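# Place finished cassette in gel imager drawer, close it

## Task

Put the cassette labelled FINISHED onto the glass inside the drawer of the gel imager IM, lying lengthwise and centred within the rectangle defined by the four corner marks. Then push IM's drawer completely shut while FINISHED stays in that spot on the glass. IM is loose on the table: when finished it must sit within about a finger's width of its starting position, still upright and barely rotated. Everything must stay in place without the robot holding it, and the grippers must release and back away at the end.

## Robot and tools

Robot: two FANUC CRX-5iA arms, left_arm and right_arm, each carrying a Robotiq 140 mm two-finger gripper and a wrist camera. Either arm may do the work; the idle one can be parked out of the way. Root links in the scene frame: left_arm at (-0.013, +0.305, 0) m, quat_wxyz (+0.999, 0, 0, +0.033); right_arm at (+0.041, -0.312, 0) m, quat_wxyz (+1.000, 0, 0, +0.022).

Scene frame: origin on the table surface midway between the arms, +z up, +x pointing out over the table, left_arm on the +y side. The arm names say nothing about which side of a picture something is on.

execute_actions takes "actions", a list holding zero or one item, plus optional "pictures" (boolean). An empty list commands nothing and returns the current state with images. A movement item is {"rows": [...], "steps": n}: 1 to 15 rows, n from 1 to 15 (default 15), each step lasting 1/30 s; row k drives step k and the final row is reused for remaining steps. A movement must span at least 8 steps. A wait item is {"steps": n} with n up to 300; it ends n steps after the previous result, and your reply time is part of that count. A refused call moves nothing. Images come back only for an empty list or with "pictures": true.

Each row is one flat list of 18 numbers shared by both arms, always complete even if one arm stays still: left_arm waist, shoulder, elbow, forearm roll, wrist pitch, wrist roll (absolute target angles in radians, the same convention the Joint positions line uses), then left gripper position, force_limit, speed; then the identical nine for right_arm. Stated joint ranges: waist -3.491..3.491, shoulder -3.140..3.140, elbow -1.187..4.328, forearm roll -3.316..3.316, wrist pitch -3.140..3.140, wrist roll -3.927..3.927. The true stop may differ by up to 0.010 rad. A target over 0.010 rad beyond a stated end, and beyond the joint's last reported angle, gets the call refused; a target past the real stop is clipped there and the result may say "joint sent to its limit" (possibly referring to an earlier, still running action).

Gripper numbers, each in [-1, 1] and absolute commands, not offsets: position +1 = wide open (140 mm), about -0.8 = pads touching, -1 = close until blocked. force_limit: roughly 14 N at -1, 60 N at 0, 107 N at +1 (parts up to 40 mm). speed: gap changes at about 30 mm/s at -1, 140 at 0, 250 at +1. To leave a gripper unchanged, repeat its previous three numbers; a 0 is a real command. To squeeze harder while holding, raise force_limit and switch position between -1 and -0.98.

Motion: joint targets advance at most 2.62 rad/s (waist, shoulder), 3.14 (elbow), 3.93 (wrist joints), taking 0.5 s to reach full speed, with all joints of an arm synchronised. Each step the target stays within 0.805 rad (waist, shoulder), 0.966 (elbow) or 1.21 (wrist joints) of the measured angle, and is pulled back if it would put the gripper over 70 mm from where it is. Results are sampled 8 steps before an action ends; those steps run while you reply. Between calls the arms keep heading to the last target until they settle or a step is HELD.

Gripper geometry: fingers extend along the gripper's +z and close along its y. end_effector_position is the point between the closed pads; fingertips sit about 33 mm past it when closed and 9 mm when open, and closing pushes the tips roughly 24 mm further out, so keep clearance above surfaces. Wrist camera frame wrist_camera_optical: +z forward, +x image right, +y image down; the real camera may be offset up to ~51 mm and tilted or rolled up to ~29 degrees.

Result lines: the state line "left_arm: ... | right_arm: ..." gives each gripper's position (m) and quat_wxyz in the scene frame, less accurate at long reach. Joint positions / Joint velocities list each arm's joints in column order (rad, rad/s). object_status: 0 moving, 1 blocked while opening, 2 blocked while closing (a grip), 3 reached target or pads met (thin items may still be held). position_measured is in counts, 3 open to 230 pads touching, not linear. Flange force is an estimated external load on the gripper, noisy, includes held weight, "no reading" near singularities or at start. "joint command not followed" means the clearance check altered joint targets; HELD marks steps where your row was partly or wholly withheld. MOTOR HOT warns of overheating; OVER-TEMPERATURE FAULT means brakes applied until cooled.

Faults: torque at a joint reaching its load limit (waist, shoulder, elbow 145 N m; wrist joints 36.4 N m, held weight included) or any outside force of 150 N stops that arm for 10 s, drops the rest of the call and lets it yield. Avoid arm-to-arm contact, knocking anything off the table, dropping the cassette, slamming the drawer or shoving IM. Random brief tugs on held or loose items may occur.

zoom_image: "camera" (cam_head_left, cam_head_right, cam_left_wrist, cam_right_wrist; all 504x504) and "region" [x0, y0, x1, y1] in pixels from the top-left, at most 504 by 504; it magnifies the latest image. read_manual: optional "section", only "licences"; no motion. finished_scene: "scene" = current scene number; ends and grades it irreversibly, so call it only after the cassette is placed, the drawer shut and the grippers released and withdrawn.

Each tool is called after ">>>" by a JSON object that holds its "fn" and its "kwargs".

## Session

>>> {"fn": "execute_actions", "kwargs": {"actions": []}}

Scene clock: 0.00 s of 7600.00 s.
left_arm: end_effector_position=(+0.3805, -0.2105, +0.3580) position_measured=3 object_status=3 end_effector_quat_wxyz=(-0.052, +0.980, +0.089, +0.169) | right_arm: end_effector_position=(+0.8403, -0.6557, +0.2963) position_measured=3 object_status=3 end_effector_quat_wxyz=(+0.011, +0.789, -0.126, +0.602)
Joint positions: left_arm=[-0.983  0.547  1.027 -0.366 -1.931  2.517] | right_arm=[-0.481  0.324  0.171 -1.082 -0.284  2.569]
Joint velocities: left_arm=[ 0.    -0.     0.001  0.     0.     0.   ] | right_arm=[ 0.     0.002 -0.     0.     0.     0.   ]
Flange force (N, the push that the arm receives, along the gripper's own x y z axes): no reading

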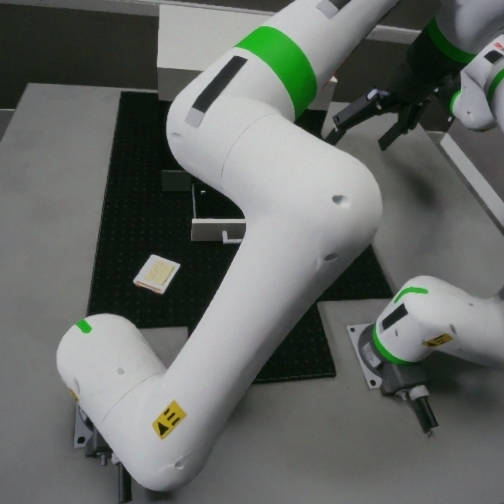

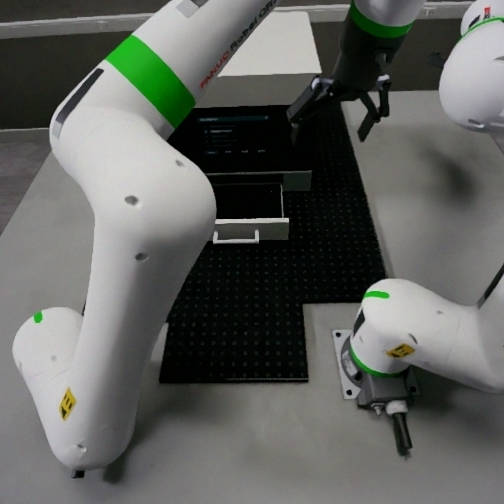

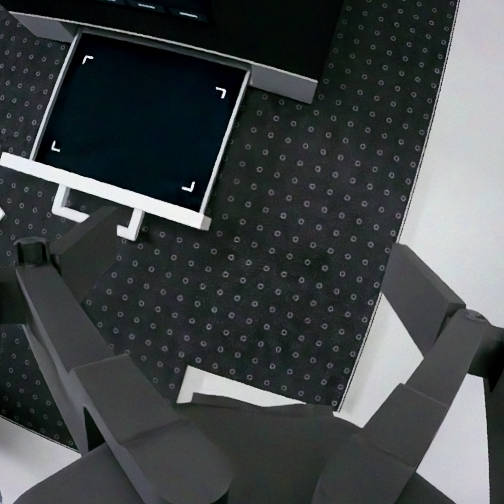

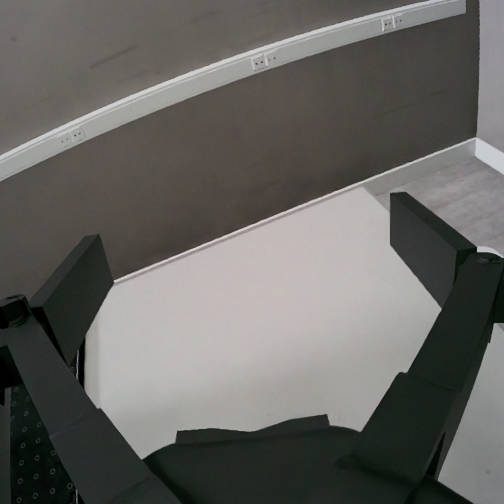

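>>> {"fn": "zoom_image", "kwargs": {"camera": "cam_head_left", "region": [80, 200, 250, 340]}}

>>> {"fn": "zoom_image", "kwargs": {"camera": "cam_left_wrist", "region": [0, 0, 340, 280]}}

Region (80, 200, 250, 340) of cam_head_left's 504x504 image, scaled by 2.965, with more detail than that image has; it fills the top 415 rows of this view, and the rest is white.

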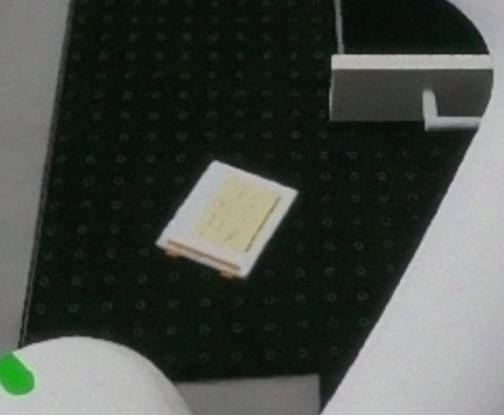

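Region (0, 0, 340, 280) of cam_left_wrist's 504x504 image, scaled by 1.482, with more detail than that image has; it fills the top 415 rows of this view, and the rest is white.

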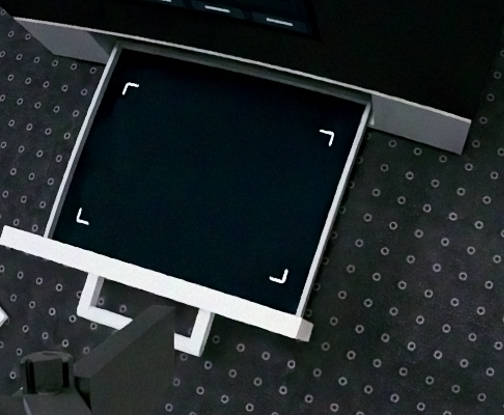

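>>> {"fn": "execute_actions", "kwargs": {"actions": [{"rows": [[0.1278,-0.3440,-0.5655,0,-1.3493,-0.6563,1,0,0,-0.481,0.324,0.171,-1.082,-0.284,2.569,1,0,0]], "steps": 15}]}}

>>> {"fn": "execute_actions", "kwargs": {"actions": [{"steps": 45}], "pictures": true}}

Scene clock: 2.30 s of 7600.00 s.
left_arm: end_effector_position=(+0.4088, -0.1689, +0.3723) position_measured=3 object_status=3 end_effector_quat_wxyz=(-0.043, +0.984, +0.050, +0.166) | right_arm: end_effector_position=(+0.8403, -0.6557, +0.2963) position_measured=3 object_status=3 end_effector_quat_wxyz=(+0.011, +0.789, -0.126, +0.601)
Joint positions: left_arm=[-0.887  0.452  0.912 -0.324 -1.863  2.374] | right_arm=[-0.481  0.324  0.171 -1.082 -0.284  2.569]
Joint velocities: left_arm=[ 0.842 -0.846 -0.996  0.347  0.56  -1.239] | right_arm=[ 0.001  0.    -0.     0.    -0.     0.002]
Flange force (N, the push that the arm receives, along the gripper's own x y z axes): left_arm=[14.1 23.3 -8.0] | right_arm=no reading
Steps of this call (steps 1 to 62: nothing new was sent; steps 63 to 69: the first 7 steps of this action). Readings (joint positions | what the end effector reports):
63: left_arm=[-0.983 0.547 1.027 -0.366 -1.931 2.517] | right_arm=[-0.481 0.324 0.171 -1.082 -0.284 2.569] | left_arm position_measured=3 object_status=3 | right_arm position_measured=3 object_status=3
64: left_arm=[-0.981 0.545 1.024 -0.365 -1.930 2.514] | right_arm=[-0.481 0.324 0.171 -1.082 -0.284 2.569] | left_arm position_measured=3 object_status=3 | right_arm position_measured=3 object_status=3
66: left_arm=[-0.960 0.524 0.999 -0.356 -1.914 2.482] | right_arm=[-0.481 0.324 0.171 -1.082 -0.284 2.569] | left_arm position_measured=3 object_status=3 | right_arm position_measured=3 object_status=3
69: the state above

Scene clock: 3.80 s of 7600.00 s.
left_arm: end_effector_position=(+0.3057, +0.2265, +0.1390) position_measured=3 object_status=3 end_effector_quat_wxyz=(+0.011, -0.618, +0.786, +0.002) | right_arm: end_effector_position=(+0.8403, -0.6557, +0.2962) position_measured=3 object_status=3 end_effector_quat_wxyz=(+0.011, +0.789, -0.126, +0.601)
Joint positions: left_arm=[ 0.083 -0.31  -0.493 -0.014 -1.371 -0.385] | right_arm=[-0.481  0.324  0.171 -1.082 -0.284  2.569]
Joint velocities: left_arm=[ 0.339 -0.254 -0.541  0.103  0.163 -2.017] | right_arm=[ 0.    -0.001  0.     0.    -0.     0.   ]
Flange force (N, the push that the arm receives, along the gripper's own x y z axes): left_arm=[0.5 -6.3 -0.5] | right_arm=no reading
Kept back: nothing.
Steps of this call (steps 1 to 8: the last 8 steps of your previous action; steps 9 to 45: the robot went on to your last target). Readings (joint positions | what the end effector reports):
1: left_arm=[-0.859 0.424 0.879 -0.312 -1.844 2.332] | right_arm=[-0.481 0.324 0.171 -1.082 -0.284 2.569] | left_arm position_measured=3 object_status=3 | right_arm position_measured=3 object_status=3
2: left_arm=[-0.832 0.396 0.846 -0.301 -1.827 2.291] | right_arm=[-0.481 0.324 0.171 -1.082 -0.284 2.569] | left_arm position_measured=3 object_status=3 | right_arm position_measured=3 object_status=3
4: left_arm=[-0.776 0.343 0.779 -0.279 -1.793 2.207] | right_arm=[-0.481 0.324 0.171 -1.082 -0.284 2.569] | left_arm position_measured=3 object_status=3 | right_arm position_measured=3 object_status=3
8: left_arm=[-0.662 0.247 0.642 -0.240 -1.731 2.036] | right_arm=[-0.481 0.324 0.171 -1.082 -0.284 2.569] | left_arm position_measured=3 object_status=3 | right_arm position_measured=3 object_status=3
45: the state above

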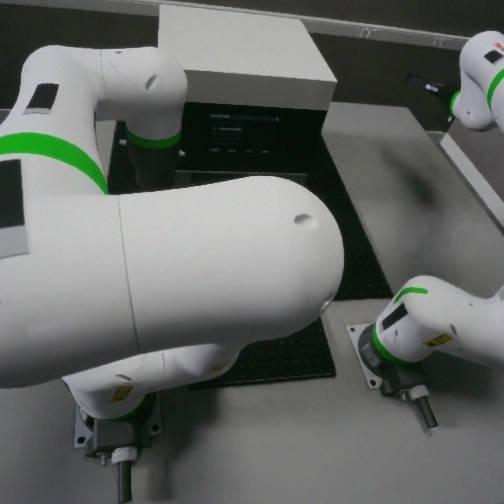

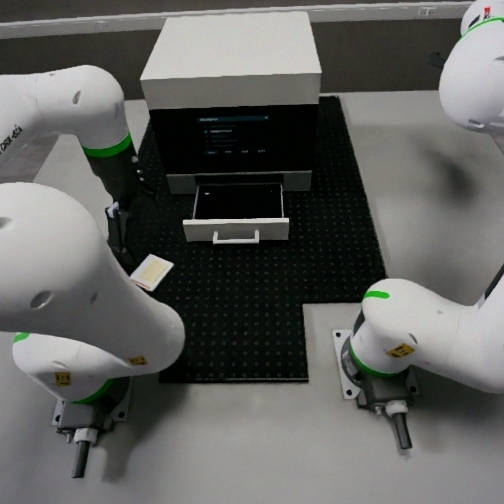

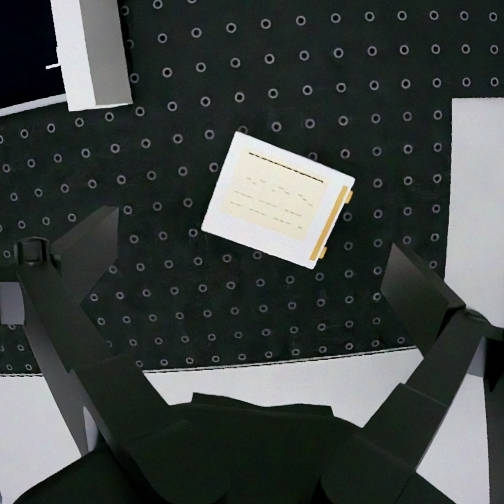

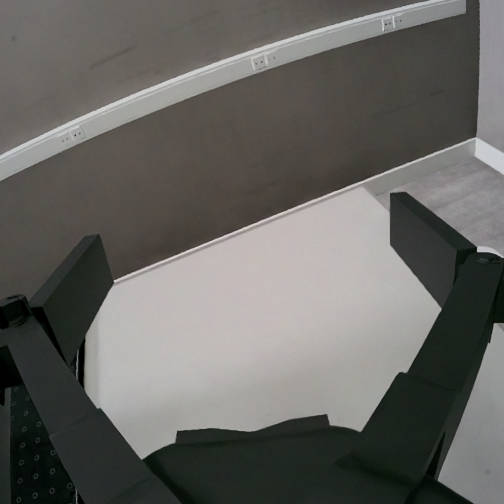

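>>> {"fn": "execute_actions", "kwargs": {"actions": []}}

Scene clock: 4.80 s of 7600.00 s.
left_arm: end_effector_position=(+0.2881, +0.2320, +0.1200) position_measured=3 object_status=3 end_effector_quat_wxyz=(-0.000, -0.526, +0.850, -0.000) | right_arm: end_effector_position=(+0.8403, -0.6557, +0.2962) position_measured=3 object_status=3 end_effector_quat_wxyz=(+0.011, +0.789, -0.126, +0.601)
Joint positions: left_arm=[ 0.128 -0.344 -0.566  0.    -1.349 -0.656] | right_arm=[-0.481  0.324  0.171 -1.082 -0.284  2.569]
Joint velocities: left_arm=[ 0.    -0.001  0.001 -0.     0.    -0.   ] | right_arm=[ 0.    -0.     0.001 -0.     0.    -0.   ]
Flange force (N, the push that the arm receives, along the gripper's own x y z axes): left_arm=[-7.5 -6.7 -3.8] | right_arm=no reading
Kept back: nothing.
Steps of this call (steps 1 to 30: the robot went on to your last target). Readings (joint positions | what the end effector reports):
1: left_arm=[0.093 -0.318 -0.510 -0.011 -1.366 -0.449] | right_arm=[-0.481 0.324 0.171 -1.082 -0.284 2.569] | left_arm position_measured=3 object_status=3 | right_arm position_measured=3 object_status=3
2: left_arm=[0.102 -0.325 -0.525 -0.008 -1.362 -0.505] | right_arm=[-0.481 0.324 0.171 -1.082 -0.284 2.569] | left_arm position_measured=3 object_status=3 | right_arm position_measured=3 object_status=3
4: left_arm=[0.117 -0.336 -0.548 -0.003 -1.355 -0.590] | right_arm=[-0.481 0.324 0.171 -1.082 -0.284 2.569] | left_arm position_measured=3 object_status=3 | right_arm position_measured=3 object_status=3
8: left_arm=[0.128 -0.344 -0.565 -0.000 -1.349 -0.655] | right_arm=[-0.481 0.324 0.171 -1.082 -0.284 2.569] | left_arm position_measured=3 object_status=3 | right_arm position_measured=3 object_status=3
30: the state above
All arms were judged still, so your last target was given up. Only a new action makes them travel on or press farther. Fingers that are still opening or closing keep moving.

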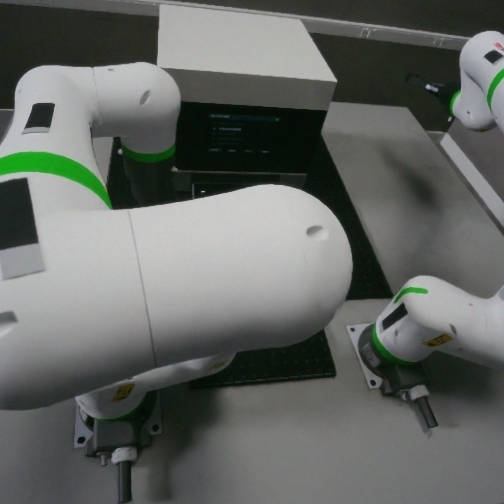

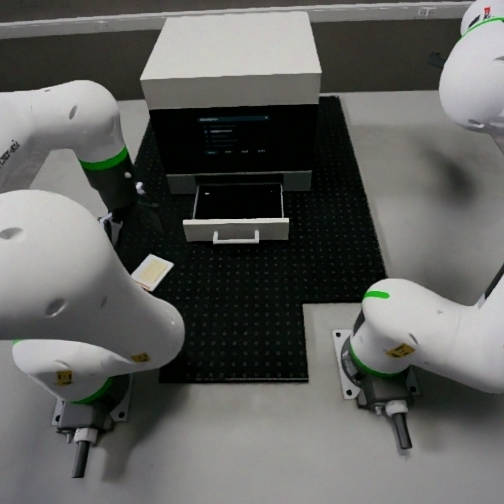

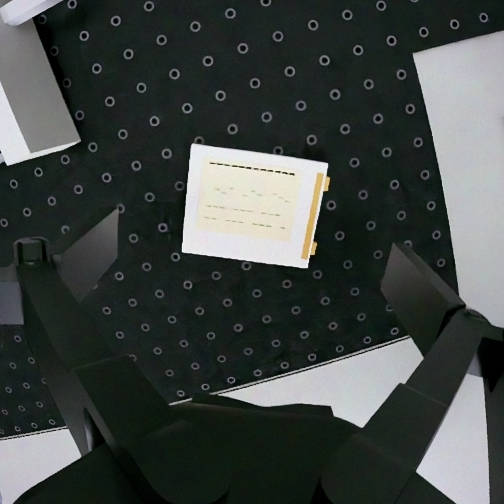

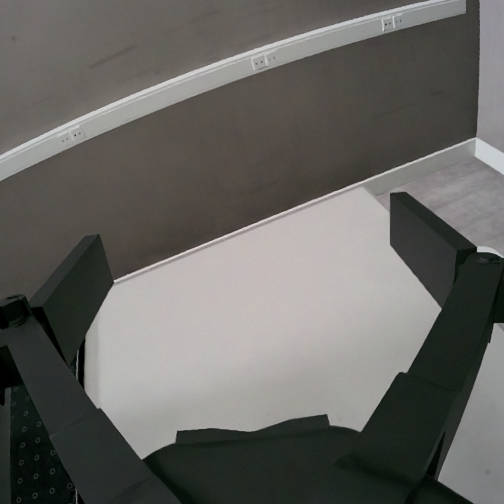

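>>> {"fn": "zoom_image", "kwargs": {"camera": "cam_left_wrist", "region": [90, 110, 426, 300]}}

Region (90, 110, 426, 300) of cam_left_wrist's 504x504 image, scaled by 1.500, with more detail than that image has; it fills the top 285 rows of this view, and the rest is white.

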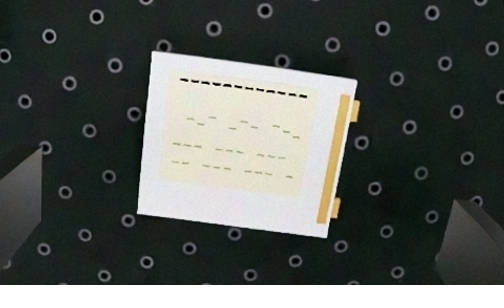

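>>> {"fn": "execute_actions", "kwargs": {"actions": [{"rows": [[0.1349,-0.2893,-0.6617,0,-1.1984,-0.6704,0.574,0,0,-0.481,0.324,0.171,-1.082,-0.284,2.569,1,0,0]], "steps": 15}]}}

>>> {"fn": "execute_actions", "kwargs": {"actions": [{"steps": 12}], "pictures": true}}

>>> {"fn": "zoom_image", "kwargs": {"camera": "cam_left_wrist", "region": [84, 120, 420, 340]}}

Scene clock: 7.37 s of 7600.00 s.
left_arm: end_effector_position=(+0.2908, +0.2342, +0.0752) position_measured=43 object_status=0 end_effector_quat_wxyz=(-0.000, -0.524, +0.852, +0.000) | right_arm: end_effector_position=(+0.8403, -0.6557, +0.2962) position_measured=3 object_status=3 end_effector_quat_wxyz=(+0.011, +0.789, -0.126, +0.601)
Joint positions: left_arm=[ 0.134 -0.3   -0.644 -0.    -1.227 -0.668] | right_arm=[-0.481  0.324  0.171 -1.082 -0.284  2.569]
Joint velocities: left_arm=[ 0.031  0.24  -0.414 -0.     0.648 -0.06 ] | right_arm=[ 0.     0.    -0.     0.     0.    -0.001]
Flange force (N, the push that the arm receives, along the gripper's own x y z axes): left_arm=[-10.6 -15.4 20.0] | right_arm=no reading
Steps of this call (steps 1 to 70: nothing new was sent; steps 71 to 77: the first 7 steps of this action). Readings (joint positions | what the end effector reports):
71: left_arm=[0.128 -0.344 -0.566 -0.000 -1.349 -0.656] | right_arm=[-0.481 0.324 0.171 -1.082 -0.284 2.569] | left_arm position_measured=3 object_status=0 | right_arm position_measured=3 object_status=3
72: left_arm=[0.128 -0.343 -0.568 0.000 -1.346 -0.657] | right_arm=[-0.481 0.324 0.171 -1.082 -0.284 2.569] | left_arm position_measured=5 object_status=0 | right_arm position_measured=3 object_status=3
74: left_arm=[0.129 -0.332 -0.588 -0.000 -1.315 -0.660] | right_arm=[-0.481 0.324 0.171 -1.082 -0.284 2.569] | left_arm position_measured=20 object_status=0 | right_arm position_measured=3 object_status=3
77: the state above

Scene clock: 7.77 s of 7600.00 s.
left_arm: end_effector_position=(+0.2909, +0.2347, +0.0650) position_measured=56 object_status=3 end_effector_quat_wxyz=(+0.000, -0.523, +0.852, +0.000) | right_arm: end_effector_position=(+0.8403, -0.6557, +0.2962) position_measured=3 object_status=3 end_effector_quat_wxyz=(+0.011, +0.789, -0.126, +0.601)
Joint positions: left_arm=[ 0.135 -0.289 -0.662 -0.    -1.198 -0.67 ] | right_arm=[-0.481  0.324  0.171 -1.082 -0.284  2.569]
Joint velocities: left_arm=[ 0.001 -0.001  0.     0.     0.001 -0.   ] | right_arm=[-0.  0.  0.  0.  0.  0.]
Flange force (N, the push that the arm receives, along the gripper's own x y z axes): left_arm=[-6.1 -4.7 -2.2] | right_arm=no reading
Kept back: nothing.
Steps of this call (steps 1 to 8: the last 8 steps of your previous action; steps 9 to 12: the robot went on to your last target). Readings (joint positions | what the end effector reports):
1: left_arm=[0.134 -0.293 -0.655 -0.000 -1.210 -0.669] | right_arm=[-0.481 0.324 0.171 -1.082 -0.284 2.569] | left_arm position_measured=51 object_status=0 | right_arm position_measured=3 object_status=3
2: left_arm=[0.135 -0.290 -0.660 -0.000 -1.201 -0.670] | right_arm=[-0.481 0.324 0.171 -1.082 -0.284 2.569] | left_arm position_measured=56 object_status=0 | right_arm position_measured=3 object_status=3
4: left_arm=[0.135 -0.289 -0.661 -0.000 -1.199 -0.670] | right_arm=[-0.481 0.324 0.171 -1.082 -0.284 2.569] | left_arm position_measured=56 object_status=0 | right_arm position_measured=3 object_status=3
8: left_arm=[0.135 -0.289 -0.662 -0.000 -1.198 -0.670] | right_arm=[-0.481 0.324 0.171 -1.082 -0.284 2.569] | left_arm position_measured=56 object_status=3 | right_arm position_measured=3 object_status=3
12: the state above

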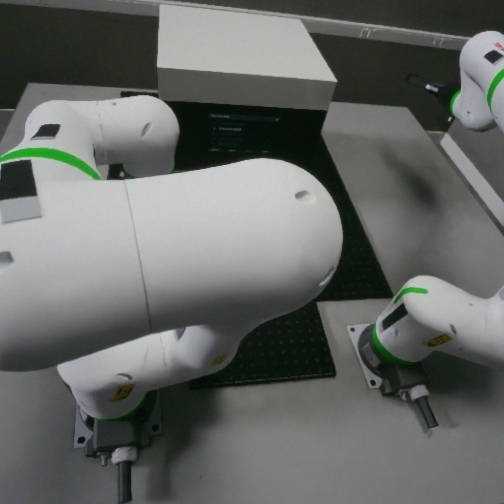

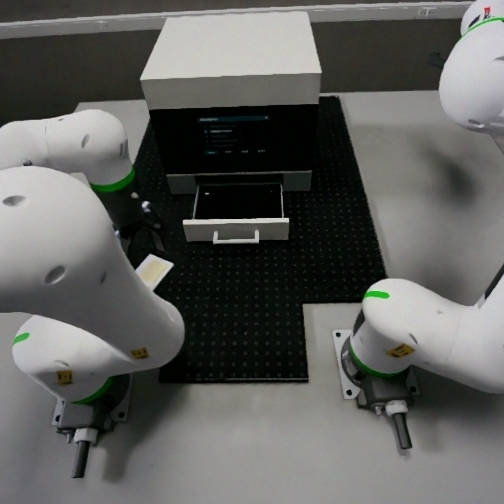

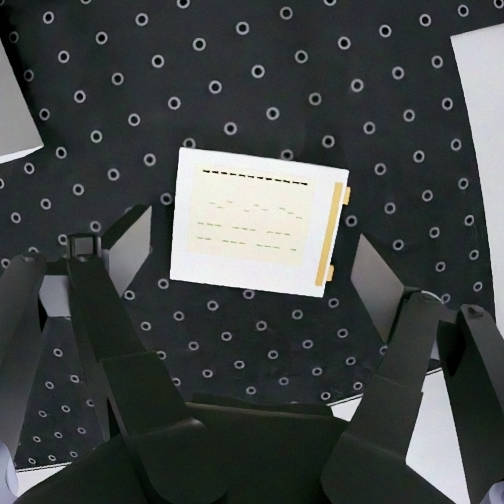

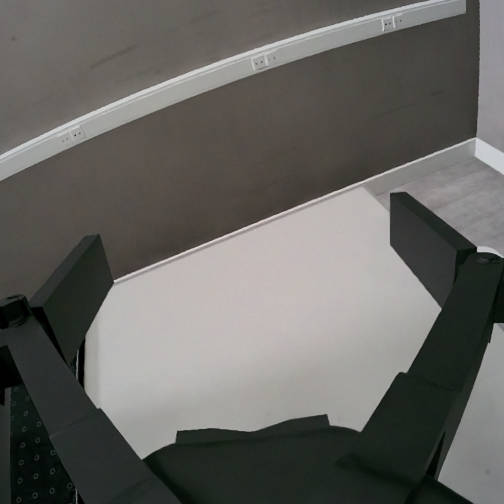

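Region (84, 120, 420, 340) of cam_left_wrist's 504x504 image, scaled by 1.500, with more detail than that image has; it fills the top 330 rows of this view, and the rest is white.

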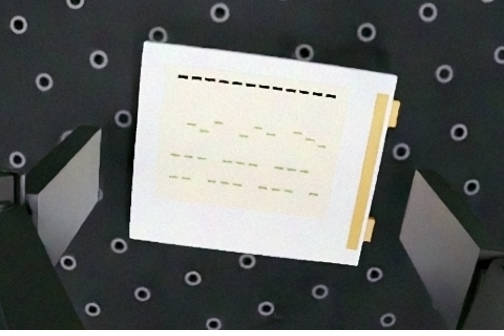

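>>> {"fn": "execute_actions", "kwargs": {"actions": [{"rows": [[0.1322,-0.2608,-0.7046,0,-1.1270,-0.6677,0.574,0,0,-0.481,0.324,0.171,-1.082,-0.284,2.569,1,0,0]], "steps": 11}]}}

>>> {"fn": "execute_actions", "kwargs": {"actions": [{"rows": [[0.1322,-0.2594,-0.7062,0,-1.1240,-0.6677,0.574,0,0,-0.481,0.324,0.171,-1.082,-0.284,2.569,1,0,0],[0.1322,-0.2580,-0.7077,0,-1.1211,-0.6677,0.574,0,0,-0.481,0.324,0.171,-1.082,-0.284,2.569,1,0,0],[0.1322,-0.2566,-0.7093,0,-1.1181,-0.6677,0.574,0,0,-0.481,0.324,0.171,-1.082,-0.284,2.569,1,0,0],[0.1322,-0.2552,-0.7108,0,-1.1151,-0.6677,0.574,0,0,-0.481,0.324,0.171,-1.082,-0.284,2.569,1,0,0]], "steps": 8}]}}

>>> {"fn": "execute_actions", "kwargs": {"actions": [{"steps": 12}], "pictures": true}}

>>> {"fn": "zoom_image", "kwargs": {"camera": "cam_left_wrist", "region": [84, 120, 420, 340]}}

Scene clock: 10.07 s of 7600.00 s.
left_arm: end_effector_position=(+0.2911, +0.2345, +0.0599) position_measured=56 object_status=3 end_effector_quat_wxyz=(+0.000, -0.523, +0.852, -0.000) | right_arm: end_effector_position=(+0.8403, -0.6557, +0.2962) position_measured=3 object_status=3 end_effector_quat_wxyz=(+0.011, +0.789, -0.126, +0.601)
Joint positions: left_arm=[ 0.135 -0.284 -0.67   0.    -1.184 -0.67 ] | right_arm=[-0.481  0.324  0.171 -1.082 -0.284  2.569]
Joint velocities: left_arm=[-0.011  0.18  -0.276  0.     0.457  0.009] | right_arm=[-0.  0.  0.  0. -0.  0.]
Flange force (N, the push that the arm receives, along the gripper's own x y z axes): left_arm=[-3.0 2.6 -20.5] | right_arm=no reading
Steps of this call (steps 1 to 30: the robot went on to your last target; steps 31 to 66: nothing new was sent; steps 67 to 69: the first 3 steps of this action). Readings (joint positions | what the end effector reports):
67: left_arm=[0.135 -0.289 -0.662 0.000 -1.198 -0.670] | right_arm=[-0.481 0.324 0.171 -1.082 -0.284 2.569] | left_arm position_measured=56 object_status=3 | right_arm position_measured=3 object_status=3
68: left_arm=[0.135 -0.288 -0.664 0.000 -1.195 -0.670] | right_arm=[-0.481 0.324 0.171 -1.082 -0.284 2.569] | left_arm position_measured=56 object_status=3 | right_arm position_measured=3 object_status=3
69: the state above

Scene clock: 10.33 s of 7600.00 s.
left_arm: end_effector_position=(+0.2899, +0.2335, +0.0400) position_measured=56 object_status=3 end_effector_quat_wxyz=(-0.000, -0.523, +0.852, -0.000) | right_arm: end_effector_position=(+0.8403, -0.6557, +0.2962) position_measured=3 object_status=3 end_effector_quat_wxyz=(+0.011, +0.789, -0.126, +0.601)
Joint positions: left_arm=[ 0.132 -0.261 -0.705  0.    -1.127 -0.668] | right_arm=[-0.481  0.324  0.171 -1.082 -0.284  2.569]
Joint velocities: left_arm=[-0.    -0.001 -0.002 -0.     0.001  0.   ] | right_arm=[ 0.     0.001  0.     0.     0.    -0.   ]
Flange force (N, the push that the arm receives, along the gripper's own x y z axes): left_arm=[-5.0 -3.5 -1.8] | right_arm=no reading
Kept back: the last 8 steps of this action.
Steps of this call (steps 1 to 8: the last 8 steps of your previous action). Readings (joint positions | what the end effector reports):
1: left_arm=[0.134 -0.276 -0.682 0.000 -1.164 -0.670] | right_arm=[-0.481 0.324 0.171 -1.082 -0.284 2.569] | left_arm position_measured=56 object_status=3 | right_arm position_measured=3 object_status=3
2: left_arm=[0.133 -0.268 -0.695 0.000 -1.144 -0.669] | right_arm=[-0.481 0.324 0.171 -1.082 -0.284 2.569] | left_arm position_measured=56 object_status=3 | right_arm position_measured=3 object_status=3
4: left_arm=[0.132 -0.261 -0.704 0.000 -1.128 -0.668] | right_arm=[-0.481 0.324 0.171 -1.082 -0.284 2.569] | left_arm position_measured=56 object_status=3 | right_arm position_measured=3 object_status=3
8: the state above

Scene clock: 10.73 s of 7600.00 s.
left_arm: end_effector_position=(+0.2899, +0.2336, +0.0360) position_measured=56 object_status=3 end_effector_quat_wxyz=(+0.000, -0.523, +0.852, -0.000) | right_arm: end_effector_position=(+0.8403, -0.6557, +0.2962) position_measured=3 object_status=3 end_effector_quat_wxyz=(+0.011, +0.789, -0.126, +0.601)
Joint positions: left_arm=[ 0.132 -0.255 -0.711  0.    -1.115 -0.668] | right_arm=[-0.481  0.324  0.171 -1.082 -0.284  2.569]
Joint velocities: left_arm=[-0.001  0.    -0.    -0.    -0.     0.   ] | right_arm=[-0.    -0.     0.001 -0.     0.     0.001]
Flange force (N, the push that the arm receives, along the gripper's own x y z axes): left_arm=[-4.8 -10.2 0.4] | right_arm=no reading
Kept back: nothing.
Steps of this call (steps 1 to 8: the last 8 steps of your previous action; steps 9 to 12: the robot went on to your last target). Readings (joint positions | what the end effector reports):
1: left_arm=[0.132 -0.261 -0.705 0.000 -1.127 -0.668] | right_arm=[-0.481 0.324 0.171 -1.082 -0.284 2.569] | left_arm position_measured=56 object_status=3 | right_arm position_measured=3 object_status=3
2: left_arm=[0.132 -0.260 -0.705 0.000 -1.125 -0.668] | right_arm=[-0.481 0.324 0.171 -1.082 -0.284 2.569] | left_arm position_measured=56 object_status=3 | right_arm position_measured=3 object_status=3
4: left_arm=[0.132 -0.257 -0.708 0.000 -1.120 -0.668] | right_arm=[-0.481 0.324 0.171 -1.082 -0.284 2.569] | left_arm position_measured=56 object_status=3 | right_arm position_measured=3 object_status=3
8: left_arm=[0.132 -0.255 -0.711 0.000 -1.115 -0.668] | right_arm=[-0.481 0.324 0.171 -1.082 -0.284 2.569] | left_arm position_measured=56 object_status=3 | right_arm position_measured=3 object_status=3
12: the state above

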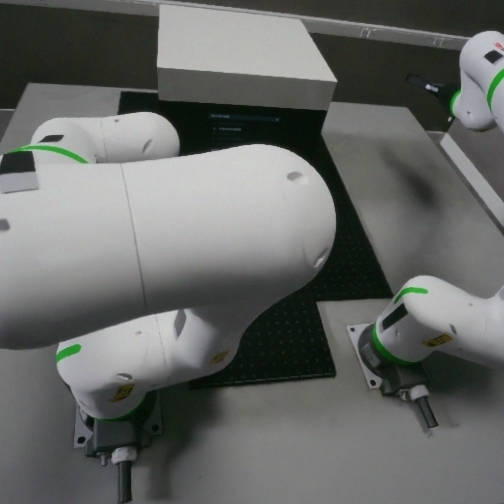

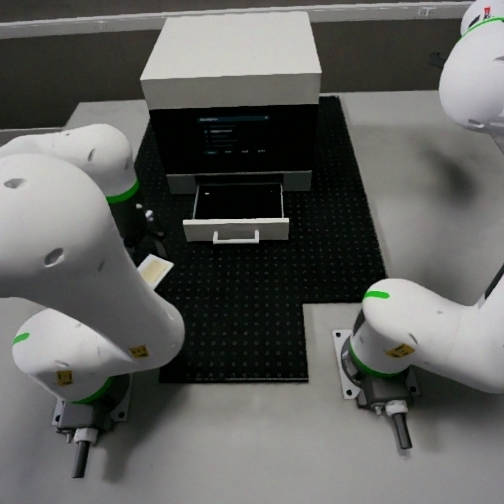

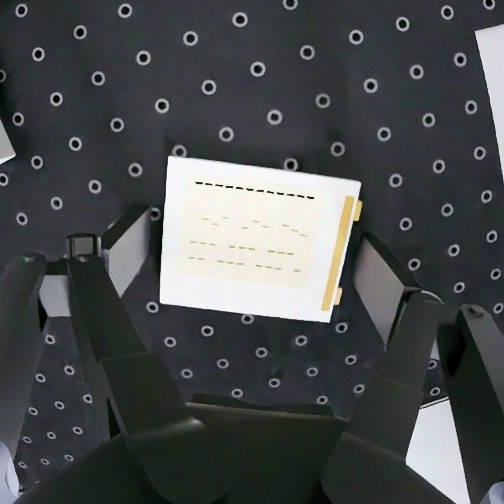

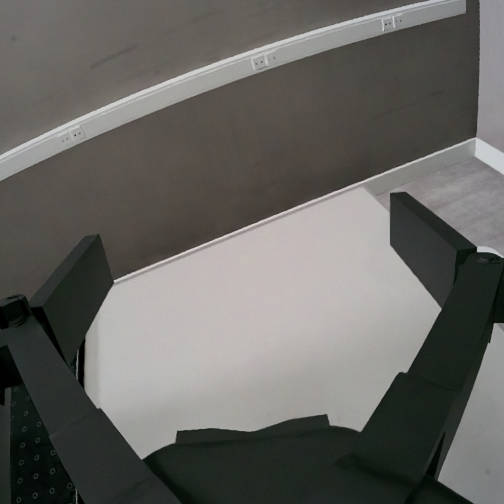

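Region (84, 120, 420, 340) of cam_left_wrist's 504x504 image, scaled by 1.500, with more detail than that image has; it fills the top 330 rows of this view, and the rest is white.

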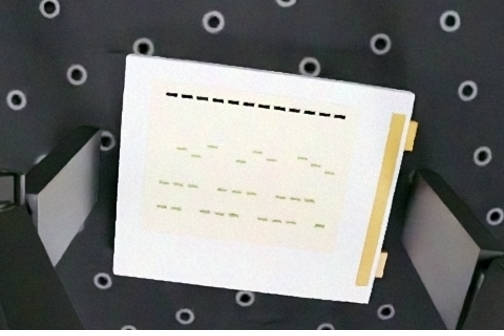

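>>> {"fn": "execute_actions", "kwargs": {"actions": [{"rows": [[0.1322,-0.2542,-0.7120,0,-1.1129,-0.6677,0.574,0,0,-0.481,0.324,0.171,-1.082,-0.284,2.569,1,0,0],[0.1322,-0.2531,-0.7132,0,-1.1107,-0.6677,0.574,0,0,-0.481,0.324,0.171,-1.082,-0.284,2.569,1,0,0]], "steps": 8}]}}

>>> {"fn": "execute_actions", "kwargs": {"actions": [{"rows": [[0.1322,-0.2520,-0.7144,0,-1.1083,-0.6677,0.574,0,0,-0.481,0.324,0.171,-1.082,-0.284,2.569,1,0,0]], "steps": 8}]}}

>>> {"fn": "execute_actions", "kwargs": {"actions": [{"steps": 8}]}}

Scene clock: 11.17 s of 7600.00 s.
left_arm: end_effector_position=(+0.2899, +0.2336, +0.0360) position_measured=56 object_status=3 end_effector_quat_wxyz=(+0.000, -0.523, +0.852, -0.000) | right_arm: end_effector_position=(+0.8403, -0.6557, +0.2962) position_measured=3 object_status=3 end_effector_quat_wxyz=(+0.011, +0.789, -0.126, +0.601)
Joint positions: left_arm=[ 0.132 -0.255 -0.711  0.    -1.115 -0.668] | right_arm=[-0.481  0.324  0.171 -1.082 -0.284  2.569]
Joint velocities: left_arm=[ 0.001  0.001 -0.     0.     0.    -0.   ] | right_arm=[ 0.    -0.001 -0.001  0.     0.     0.   ]
Flange force (N, the push that the arm receives, along the gripper's own x y z axes): left_arm=[-6.8 -5.5 -0.1] | right_arm=no reading
Kept back: the last 8 steps of this action.
Steps of this call (steps 1 to 13: the robot went on to your last target). Readings (joint positions | what the end effector reports):
1: left_arm=[0.132 -0.255 -0.711 0.000 -1.115 -0.668] | right_arm=[-0.481 0.324 0.171 -1.082 -0.284 2.569] | left_arm position_measured=56 object_status=3 | right_arm position_measured=3 object_status=3
2: left_arm=[0.132 -0.255 -0.711 0.000 -1.115 -0.668] | right_arm=[-0.481 0.324 0.171 -1.082 -0.284 2.569] | left_arm position_measured=56 object_status=3 | right_arm position_measured=3 object_status=3
4: left_arm=[0.132 -0.255 -0.711 0.000 -1.115 -0.668] | right_arm=[-0.481 0.324 0.171 -1.082 -0.284 2.569] | left_arm position_measured=56 object_status=3 | right_arm position_measured=3 object_status=3
8: left_arm=[0.132 -0.255 -0.711 0.000 -1.115 -0.668] | right_arm=[-0.481 0.324 0.171 -1.082 -0.284 2.569] | left_arm position_measured=56 object_status=3 | right_arm position_measured=3 object_status=3
13: the state above

Scene clock: 11.43 s of 7600.00 s.
left_arm: end_effector_position=(+0.2898, +0.2336, +0.0345) position_measured=56 object_status=3 end_effector_quat_wxyz=(-0.000, -0.523, +0.852, +0.000) | right_arm: end_effector_position=(+0.8403, -0.6557, +0.2962) position_measured=3 object_status=3 end_effector_quat_wxyz=(+0.011, +0.789, -0.126, +0.601)
Joint positions: left_arm=[ 0.132 -0.253 -0.713 -0.    -1.111 -0.668] | right_arm=[-0.481  0.324  0.171 -1.082 -0.284  2.569]
Joint velocities: left_arm=[-0.    -0.    -0.002 -0.     0.    -0.   ] | right_arm=[-0.    -0.001 -0.    -0.    -0.    -0.   ]
Flange force (N, the push that the arm receives, along the gripper's own x y z axes): left_arm=[-4.8 -6.9 -1.8] | right_arm=no reading
Kept back: the last 8 steps of this action.
Steps of this call (steps 1 to 8: the last 8 steps of your previous action). Readings (joint positions | what the end effector reports):
1: left_arm=[0.132 -0.255 -0.711 0.000 -1.115 -0.668] | right_arm=[-0.481 0.324 0.171 -1.082 -0.284 2.569] | left_arm position_measured=56 object_status=3 | right_arm position_measured=3 object_status=3
2: left_arm=[0.132 -0.255 -0.711 0.000 -1.114 -0.668] | right_arm=[-0.481 0.324 0.171 -1.082 -0.284 2.569] | left_arm position_measured=56 object_status=3 | right_arm position_measured=3 object_status=3
4: left_arm=[0.132 -0.253 -0.713 -0.000 -1.111 -0.668] | right_arm=[-0.481 0.324 0.171 -1.082 -0.284 2.569] | left_arm position_measured=56 object_status=3 | right_arm position_measured=3 object_status=3
8: the state above

Scene clock: 11.70 s of 7600.00 s.
left_arm: end_effector_position=(+0.2899, +0.2336, +0.0337) position_measured=56 object_status=3 end_effector_quat_wxyz=(+0.000, -0.523, +0.852, +0.000) | right_arm: end_effector_position=(+0.8403, -0.6557, +0.2962) position_measured=3 object_status=3 end_effector_quat_wxyz=(+0.011, +0.789, -0.126, +0.601)
Joint positions: left_arm=[ 0.132 -0.252 -0.714 -0.    -1.108 -0.668] | right_arm=[-0.481  0.324  0.171 -1.082 -0.284  2.569]
Joint velocities: left_arm=[ 0.     0.     0.     0.    -0.001 -0.   ] | right_arm=[ 0.    -0.001 -0.     0.    -0.    -0.   ]
Flange force (N, the push that the arm receives, along the gripper's own x y z axes): left_arm=[-5.5 -8.3 -0.8] | right_arm=no reading
Kept back: nothing.
Steps of this call (steps 1 to 8: the last 8 steps of your previous action). Readings (joint positions | what the end effector reports):
1: left_arm=[0.132 -0.253 -0.713 -0.000 -1.111 -0.668] | right_arm=[-0.481 0.324 0.171 -1.082 -0.284 2.569] | left_arm position_measured=56 object_status=3 | right_arm position_measured=3 object_status=3
2: left_arm=[0.132 -0.253 -0.714 -0.000 -1.109 -0.668] | right_arm=[-0.481 0.324 0.171 -1.082 -0.284 2.569] | left_arm position_measured=56 object_status=3 | right_arm position_measured=3 object_status=3
4: left_arm=[0.132 -0.252 -0.714 -0.000 -1.108 -0.668] | right_arm=[-0.481 0.324 0.171 -1.082 -0.284 2.569] | left_arm position_measured=56 object_status=3 | right_arm position_measured=3 object_status=3
8: the state above

No contact yet at 0.0337; continuing down in 1 mm steps.

>>> {"fn": "execute_actions", "kwargs": {"actions": [{"rows": [[0.1322,-0.2506,-0.7160,0,-1.1054,-0.6677,0.574,0,0,-0.481,0.324,0.171,-1.082,-0.284,2.569,1,0,0]], "steps": 8}]}}

>>> {"fn": "execute_actions", "kwargs": {"actions": [{"rows": [[0.1322,-0.2495,-0.7172,0,-1.1031,-0.6677,0.574,0,0,-0.481,0.324,0.171,-1.082,-0.284,2.569,1,0,0]], "steps": 8}]}}

>>> {"fn": "execute_actions", "kwargs": {"actions": [{"steps": 8}]}}

Scene clock: 11.87 s of 7600.00 s.
left_arm: end_effector_position=(+0.2898, +0.2336, +0.0337) position_measured=56 object_status=3 end_effector_quat_wxyz=(+0.000, -0.523, +0.852, +0.000) | right_arm: end_effector_position=(+0.8403, -0.6557, +0.2962) position_measured=3 object_status=3 end_effector_quat_wxyz=(+0.011, +0.789, -0.126, +0.601)
Joint positions: left_arm=[ 0.132 -0.252 -0.714 -0.    -1.108 -0.668] | right_arm=[-0.481  0.324  0.171 -1.082 -0.284  2.569]
Joint velocities: left_arm=[-0.001  0.001  0.001  0.    -0.001  0.   ] | right_arm=[-0.     0.     0.001 -0.     0.    -0.001]
Flange force (N, the push that the arm receives, along the gripper's own x y z axes): left_arm=[-4.7 -7.8 -0.1] | right_arm=no reading
Kept back: the last 8 steps of this action.
Steps of this call (steps 1 to 5: the robot went on to your last target). Readings (joint positions | what the end effector reports):
1: left_arm=[0.132 -0.252 -0.714 -0.000 -1.108 -0.668] | right_arm=[-0.481 0.324 0.171 -1.082 -0.284 2.569] | left_arm position_measured=56 object_status=3 | right_arm position_measured=3 object_status=3
2: left_arm=[0.132 -0.252 -0.714 -0.000 -1.108 -0.668] | right_arm=[-0.481 0.324 0.171 -1.082 -0.284 2.569] | left_arm position_measured=56 object_status=3 | right_arm position_measured=3 object_status=3
4: left_arm=[0.132 -0.252 -0.714 -0.000 -1.108 -0.668] | right_arm=[-0.481 0.324 0.171 -1.082 -0.284 2.569] | left_arm position_measured=56 object_status=3 | right_arm position_measured=3 object_status=3
5: the state above

Scene clock: 12.13 s of 7600.00 s.
left_arm: end_effector_position=(+0.2899, +0.2336, +0.0328) position_measured=56 object_status=3 end_effector_quat_wxyz=(+0.000, -0.523, +0.852, -0.000) | right_arm: end_effector_position=(+0.8403, -0.6557, +0.2962) position_measured=3 object_status=3 end_effector_quat_wxyz=(+0.011, +0.789, -0.126, +0.601)
Joint positions: left_arm=[ 0.132 -0.251 -0.716 -0.    -1.105 -0.668] | right_arm=[-0.481  0.324  0.171 -1.082 -0.284  2.569]
Joint velocities: left_arm=[-0.001  0.002 -0.001  0.001 -0.     0.   ] | right_arm=[-0.    -0.     0.     0.     0.    -0.001]
Flange force (N, the push that the arm receives, along the gripper's own x y z axes): left_arm=[-1.5 14.9 -53.8] | right_arm=no reading
Kept back: the last 8 steps of this action.
Steps of this call (steps 1 to 8: the last 8 steps of your previous action). Readings (joint positions | what the end effector reports):
1: left_arm=[0.132 -0.252 -0.714 -0.000 -1.108 -0.668] | right_arm=[-0.481 0.324 0.171 -1.082 -0.284 2.569] | left_arm position_measured=56 object_status=3 | right_arm position_measured=3 object_status=3
2: left_arm=[0.132 -0.251 -0.715 -0.000 -1.107 -0.668] | right_arm=[-0.481 0.324 0.171 -1.082 -0.284 2.569] | left_arm position_measured=56 object_status=3 | right_arm position_measured=3 object_status=3
4: left_arm=[0.132 -0.251 -0.716 -0.000 -1.106 -0.668] | right_arm=[-0.481 0.324 0.171 -1.082 -0.284 2.569] | left_arm position_measured=56 object_status=3 | right_arm position_measured=3 object_status=3
8: the state above

Scene clock: 12.40 s of 7600.00 s.
left_arm: end_effector_position=(+0.2899, +0.2335, +0.0321) position_measured=56 object_status=3 end_effector_quat_wxyz=(+0.000, -0.523, +0.852, -0.000) | right_arm: end_effector_position=(+0.8403, -0.6557, +0.2962) position_measured=3 object_status=3 end_effector_quat_wxyz=(+0.011, +0.789, -0.126, +0.601)
Joint positions: left_arm=[ 0.132 -0.25  -0.717  0.    -1.103 -0.668] | right_arm=[-0.481  0.324  0.171 -1.082 -0.284  2.569]
Joint velocities: left_arm=[-0.001  0.001 -0.    -0.     0.002 -0.   ] | right_arm=[-0.  0.  0. -0. -0.  0.]
Flange force (N, the push that the arm receives, along the gripper's own x y z axes): left_arm=[-3.0 42.4 -131.7] | right_arm=no reading
Kept back: nothing.
Steps of this call (steps 1 to 8: the last 8 steps of your previous action). Readings (joint positions | what the end effector reports):
1: left_arm=[0.132 -0.251 -0.716 -0.000 -1.105 -0.668] | right_arm=[-0.481 0.324 0.171 -1.082 -0.284 2.569] | left_arm position_measured=56 object_status=3 | right_arm position_measured=3 object_status=3
2: left_arm=[0.132 -0.250 -0.716 0.000 -1.104 -0.668] | right_arm=[-0.481 0.324 0.171 -1.082 -0.284 2.569] | left_arm position_measured=56 object_status=3 | right_arm position_measured=3 object_status=3
4: left_arm=[0.132 -0.250 -0.717 0.000 -1.104 -0.668] | right_arm=[-0.481 0.324 0.171 -1.082 -0.284 2.569] | left_arm position_measured=56 object_status=3 | right_arm position_measured=3 object_status=3
8: the state above

Contact found at about 0.0336; lifting to grasp height at once.

>>> {"fn": "execute_actions", "kwargs": {"actions": [{"rows": [[0.1322,-0.2597,-0.7058,0,-1.1246,-0.6677,0.574,0,0,-0.481,0.324,0.171,-1.082,-0.284,2.569,1,0,0]], "steps": 8}]}}

>>> {"fn": "execute_actions", "kwargs": {"actions": [{"rows": [[0.1322,-0.2597,-0.7058,0,-1.1246,-0.6677,-1,0.1,-0.7,-0.481,0.324,0.171,-1.082,-0.284,2.569,1,0,0]], "steps": 15}]}}

>>> {"fn": "execute_actions", "kwargs": {"actions": [{"steps": 12}], "pictures": true}}

Scene clock: 22.57 s of 7600.00 s.
left_arm: end_effector_position=(+0.2904, +0.2335, +0.0331) position_measured=56 object_status=3 end_effector_quat_wxyz=(+0.001, -0.523, +0.852, -0.001) | right_arm: end_effector_position=(+0.8403, -0.6557, +0.2962) position_measured=3 object_status=3 end_effector_quat_wxyz=(+0.011, +0.789, -0.126, +0.601)
Joint positions: left_arm=[ 0.132 -0.251 -0.716  0.001 -1.105 -0.668] | right_arm=[-0.481  0.324  0.171 -1.082 -0.284  2.569]
Joint velocities: left_arm=[-0.001  0.    -0.001  0.     0.     0.001] | right_arm=[ 0.    -0.001 -0.    -0.    -0.    -0.001]
Flange force (N, the push that the arm receives, along the gripper's own x y z axes): left_arm=[-0.4 15.0 -27.6] | right_arm=no reading
FORCE FAULT: contact force on the left arm reached its limit, and that arm stopped for 10 seconds. The contact can be on any part of that arm, not only on its tool. That arm's remaining commands of this call were not run. That arm holds still and accepts commands again. Move the arm away from the contact; if what it grips holds it there, let go first. Pushing or pulling that hard again can fault the arm again.
Kept back: nothing.
The stop of the left arm began at step 5 of this call (marked STOPPED below). From that step on that arm followed nothing that you had sent. 8 of its steps, steps kept back included, did not run and will not run. The other arm was sent all steps of this action in this call, none kept back. Nothing is kept back now, and the robot has no last target.
Steps of this call (steps 1 to 9: the robot went on to your last target; steps 10 to 17: the last 8 steps of this action, not kept back; steps 18 to 305: the stop continued). Readings (joint positions | what the end effector reports):
1: left_arm=[0.132 -0.250 -0.717 0.000 -1.103 -0.668] | right_arm=[-0.481 0.324 0.171 -1.082 -0.284 2.569] | left_arm position_measured=56 object_status=3 | right_arm position_measured=3 object_status=3
2: left_arm=[0.132 -0.250 -0.717 0.000 -1.103 -0.668] | right_arm=[-0.481 0.324 0.171 -1.082 -0.284 2.569] | left_arm position_measured=56 object_status=3 | right_arm position_measured=3 object_status=3
4: left_arm=[0.132 -0.250 -0.717 0.001 -1.104 -0.668] | right_arm=[-0.481 0.324 0.171 -1.082 -0.284 2.569] | left_arm position_measured=56 object_status=3 | right_arm position_measured=3 object_status=3
5: left_arm=[0.132 -0.251 -0.716 0.001 -1.104 -0.668] | right_arm=[-0.481 0.324 0.171 -1.082 -0.284 2.569] | left_arm position_measured=56 object_status=3 | right_arm position_measured=3 object_status=3 STOPPED (the left arm)
8: left_arm=[0.132 -0.251 -0.716 0.001 -1.105 -0.668] | right_arm=[-0.481 0.324 0.171 -1.082 -0.284 2.569] | left_arm position_measured=56 object_status=3 | right_arm position_measured=3 object_status=3
305: the state above

Scene clock: 22.60 s of 7600.00 s.
left_arm: end_effector_position=(+0.2904, +0.2335, +0.0331) position_measured=56 object_status=3 end_effector_quat_wxyz=(+0.001, -0.523, +0.852, -0.001) | right_arm: end_effector_position=(+0.8403, -0.6557, +0.2962) position_measured=3 object_status=3 end_effector_quat_wxyz=(+0.011, +0.789, -0.126, +0.601)
Joint positions: left_arm=[ 0.132 -0.251 -0.716  0.001 -1.105 -0.668] | right_arm=[-0.481  0.324  0.171 -1.082 -0.284  2.569]
Joint velocities: left_arm=[ 0.001 -0.001 -0.002  0.     0.    -0.001] | right_arm=[ 0.    -0.002  0.    -0.    -0.     0.001]
Flange force (N, the push that the arm receives, along the gripper's own x y z axes): left_arm=[-0.7 12.5 -29.1] | right_arm=no reading
Kept back: nothing.
A stop began in an earlier call of the same reply, so what this call sent did not run. Send another action.
Steps of this call (step 1: nothing new was sent). Readings (joint positions | what the end effector reports):
1: the state above

Scene clock: 22.63 s of 7600.00 s.
left_arm: end_effector_position=(+0.2904, +0.2335, +0.0331) position_measured=56 object_status=3 end_effector_quat_wxyz=(+0.001, -0.523, +0.852, -0.001) | right_arm: end_effector_position=(+0.8403, -0.6557, +0.2962) position_measured=3 object_status=3 end_effector_quat_wxyz=(+0.011, +0.789, -0.126, +0.601)
Joint positions: left_arm=[ 0.132 -0.251 -0.716  0.001 -1.105 -0.668] | right_arm=[-0.481  0.324  0.171 -1.082 -0.284  2.569]
Joint velocities: left_arm=[-0.    -0.001  0.     0.     0.001 -0.   ] | right_arm=[-0.     0.002 -0.     0.     0.    -0.   ]
Flange force (N, the push that the arm receives, along the gripper's own x y z axes): left_arm=[-1.2 11.0 -29.0] | right_arm=no reading
Kept back: nothing.
A stop began in an earlier call of the same reply, so what this call sent did not run. Send another action.
Steps of this call (step 1: nothing new was sent). Readings (joint positions | what the end effector reports):
1: the state above

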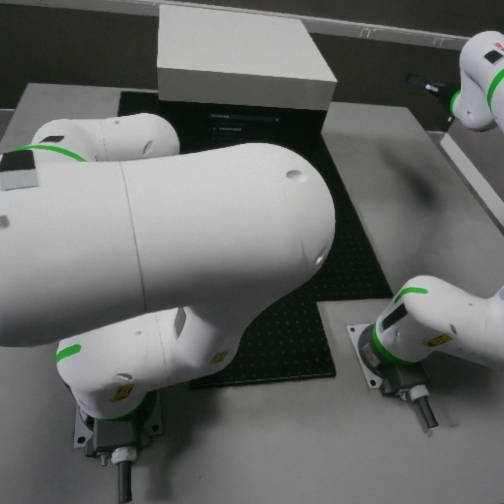

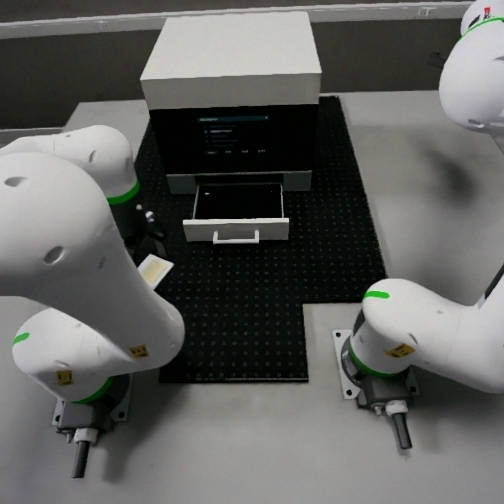

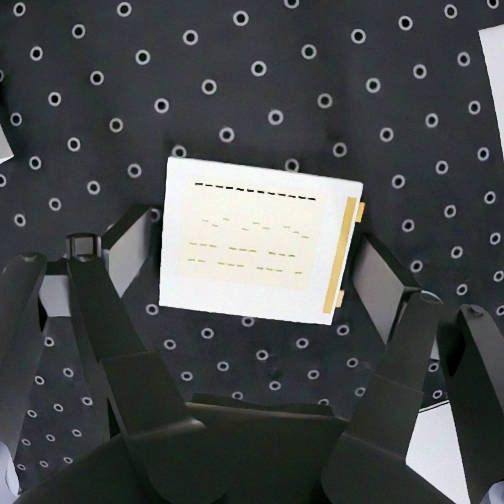

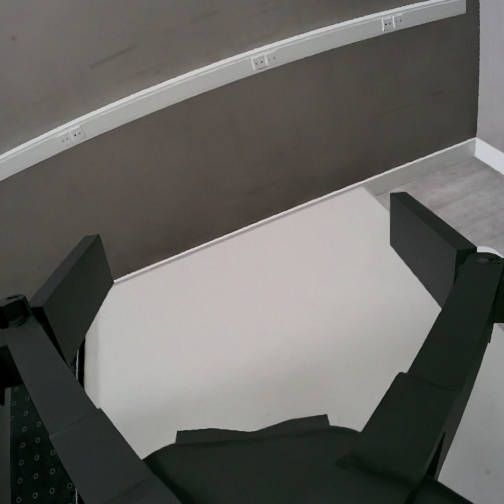

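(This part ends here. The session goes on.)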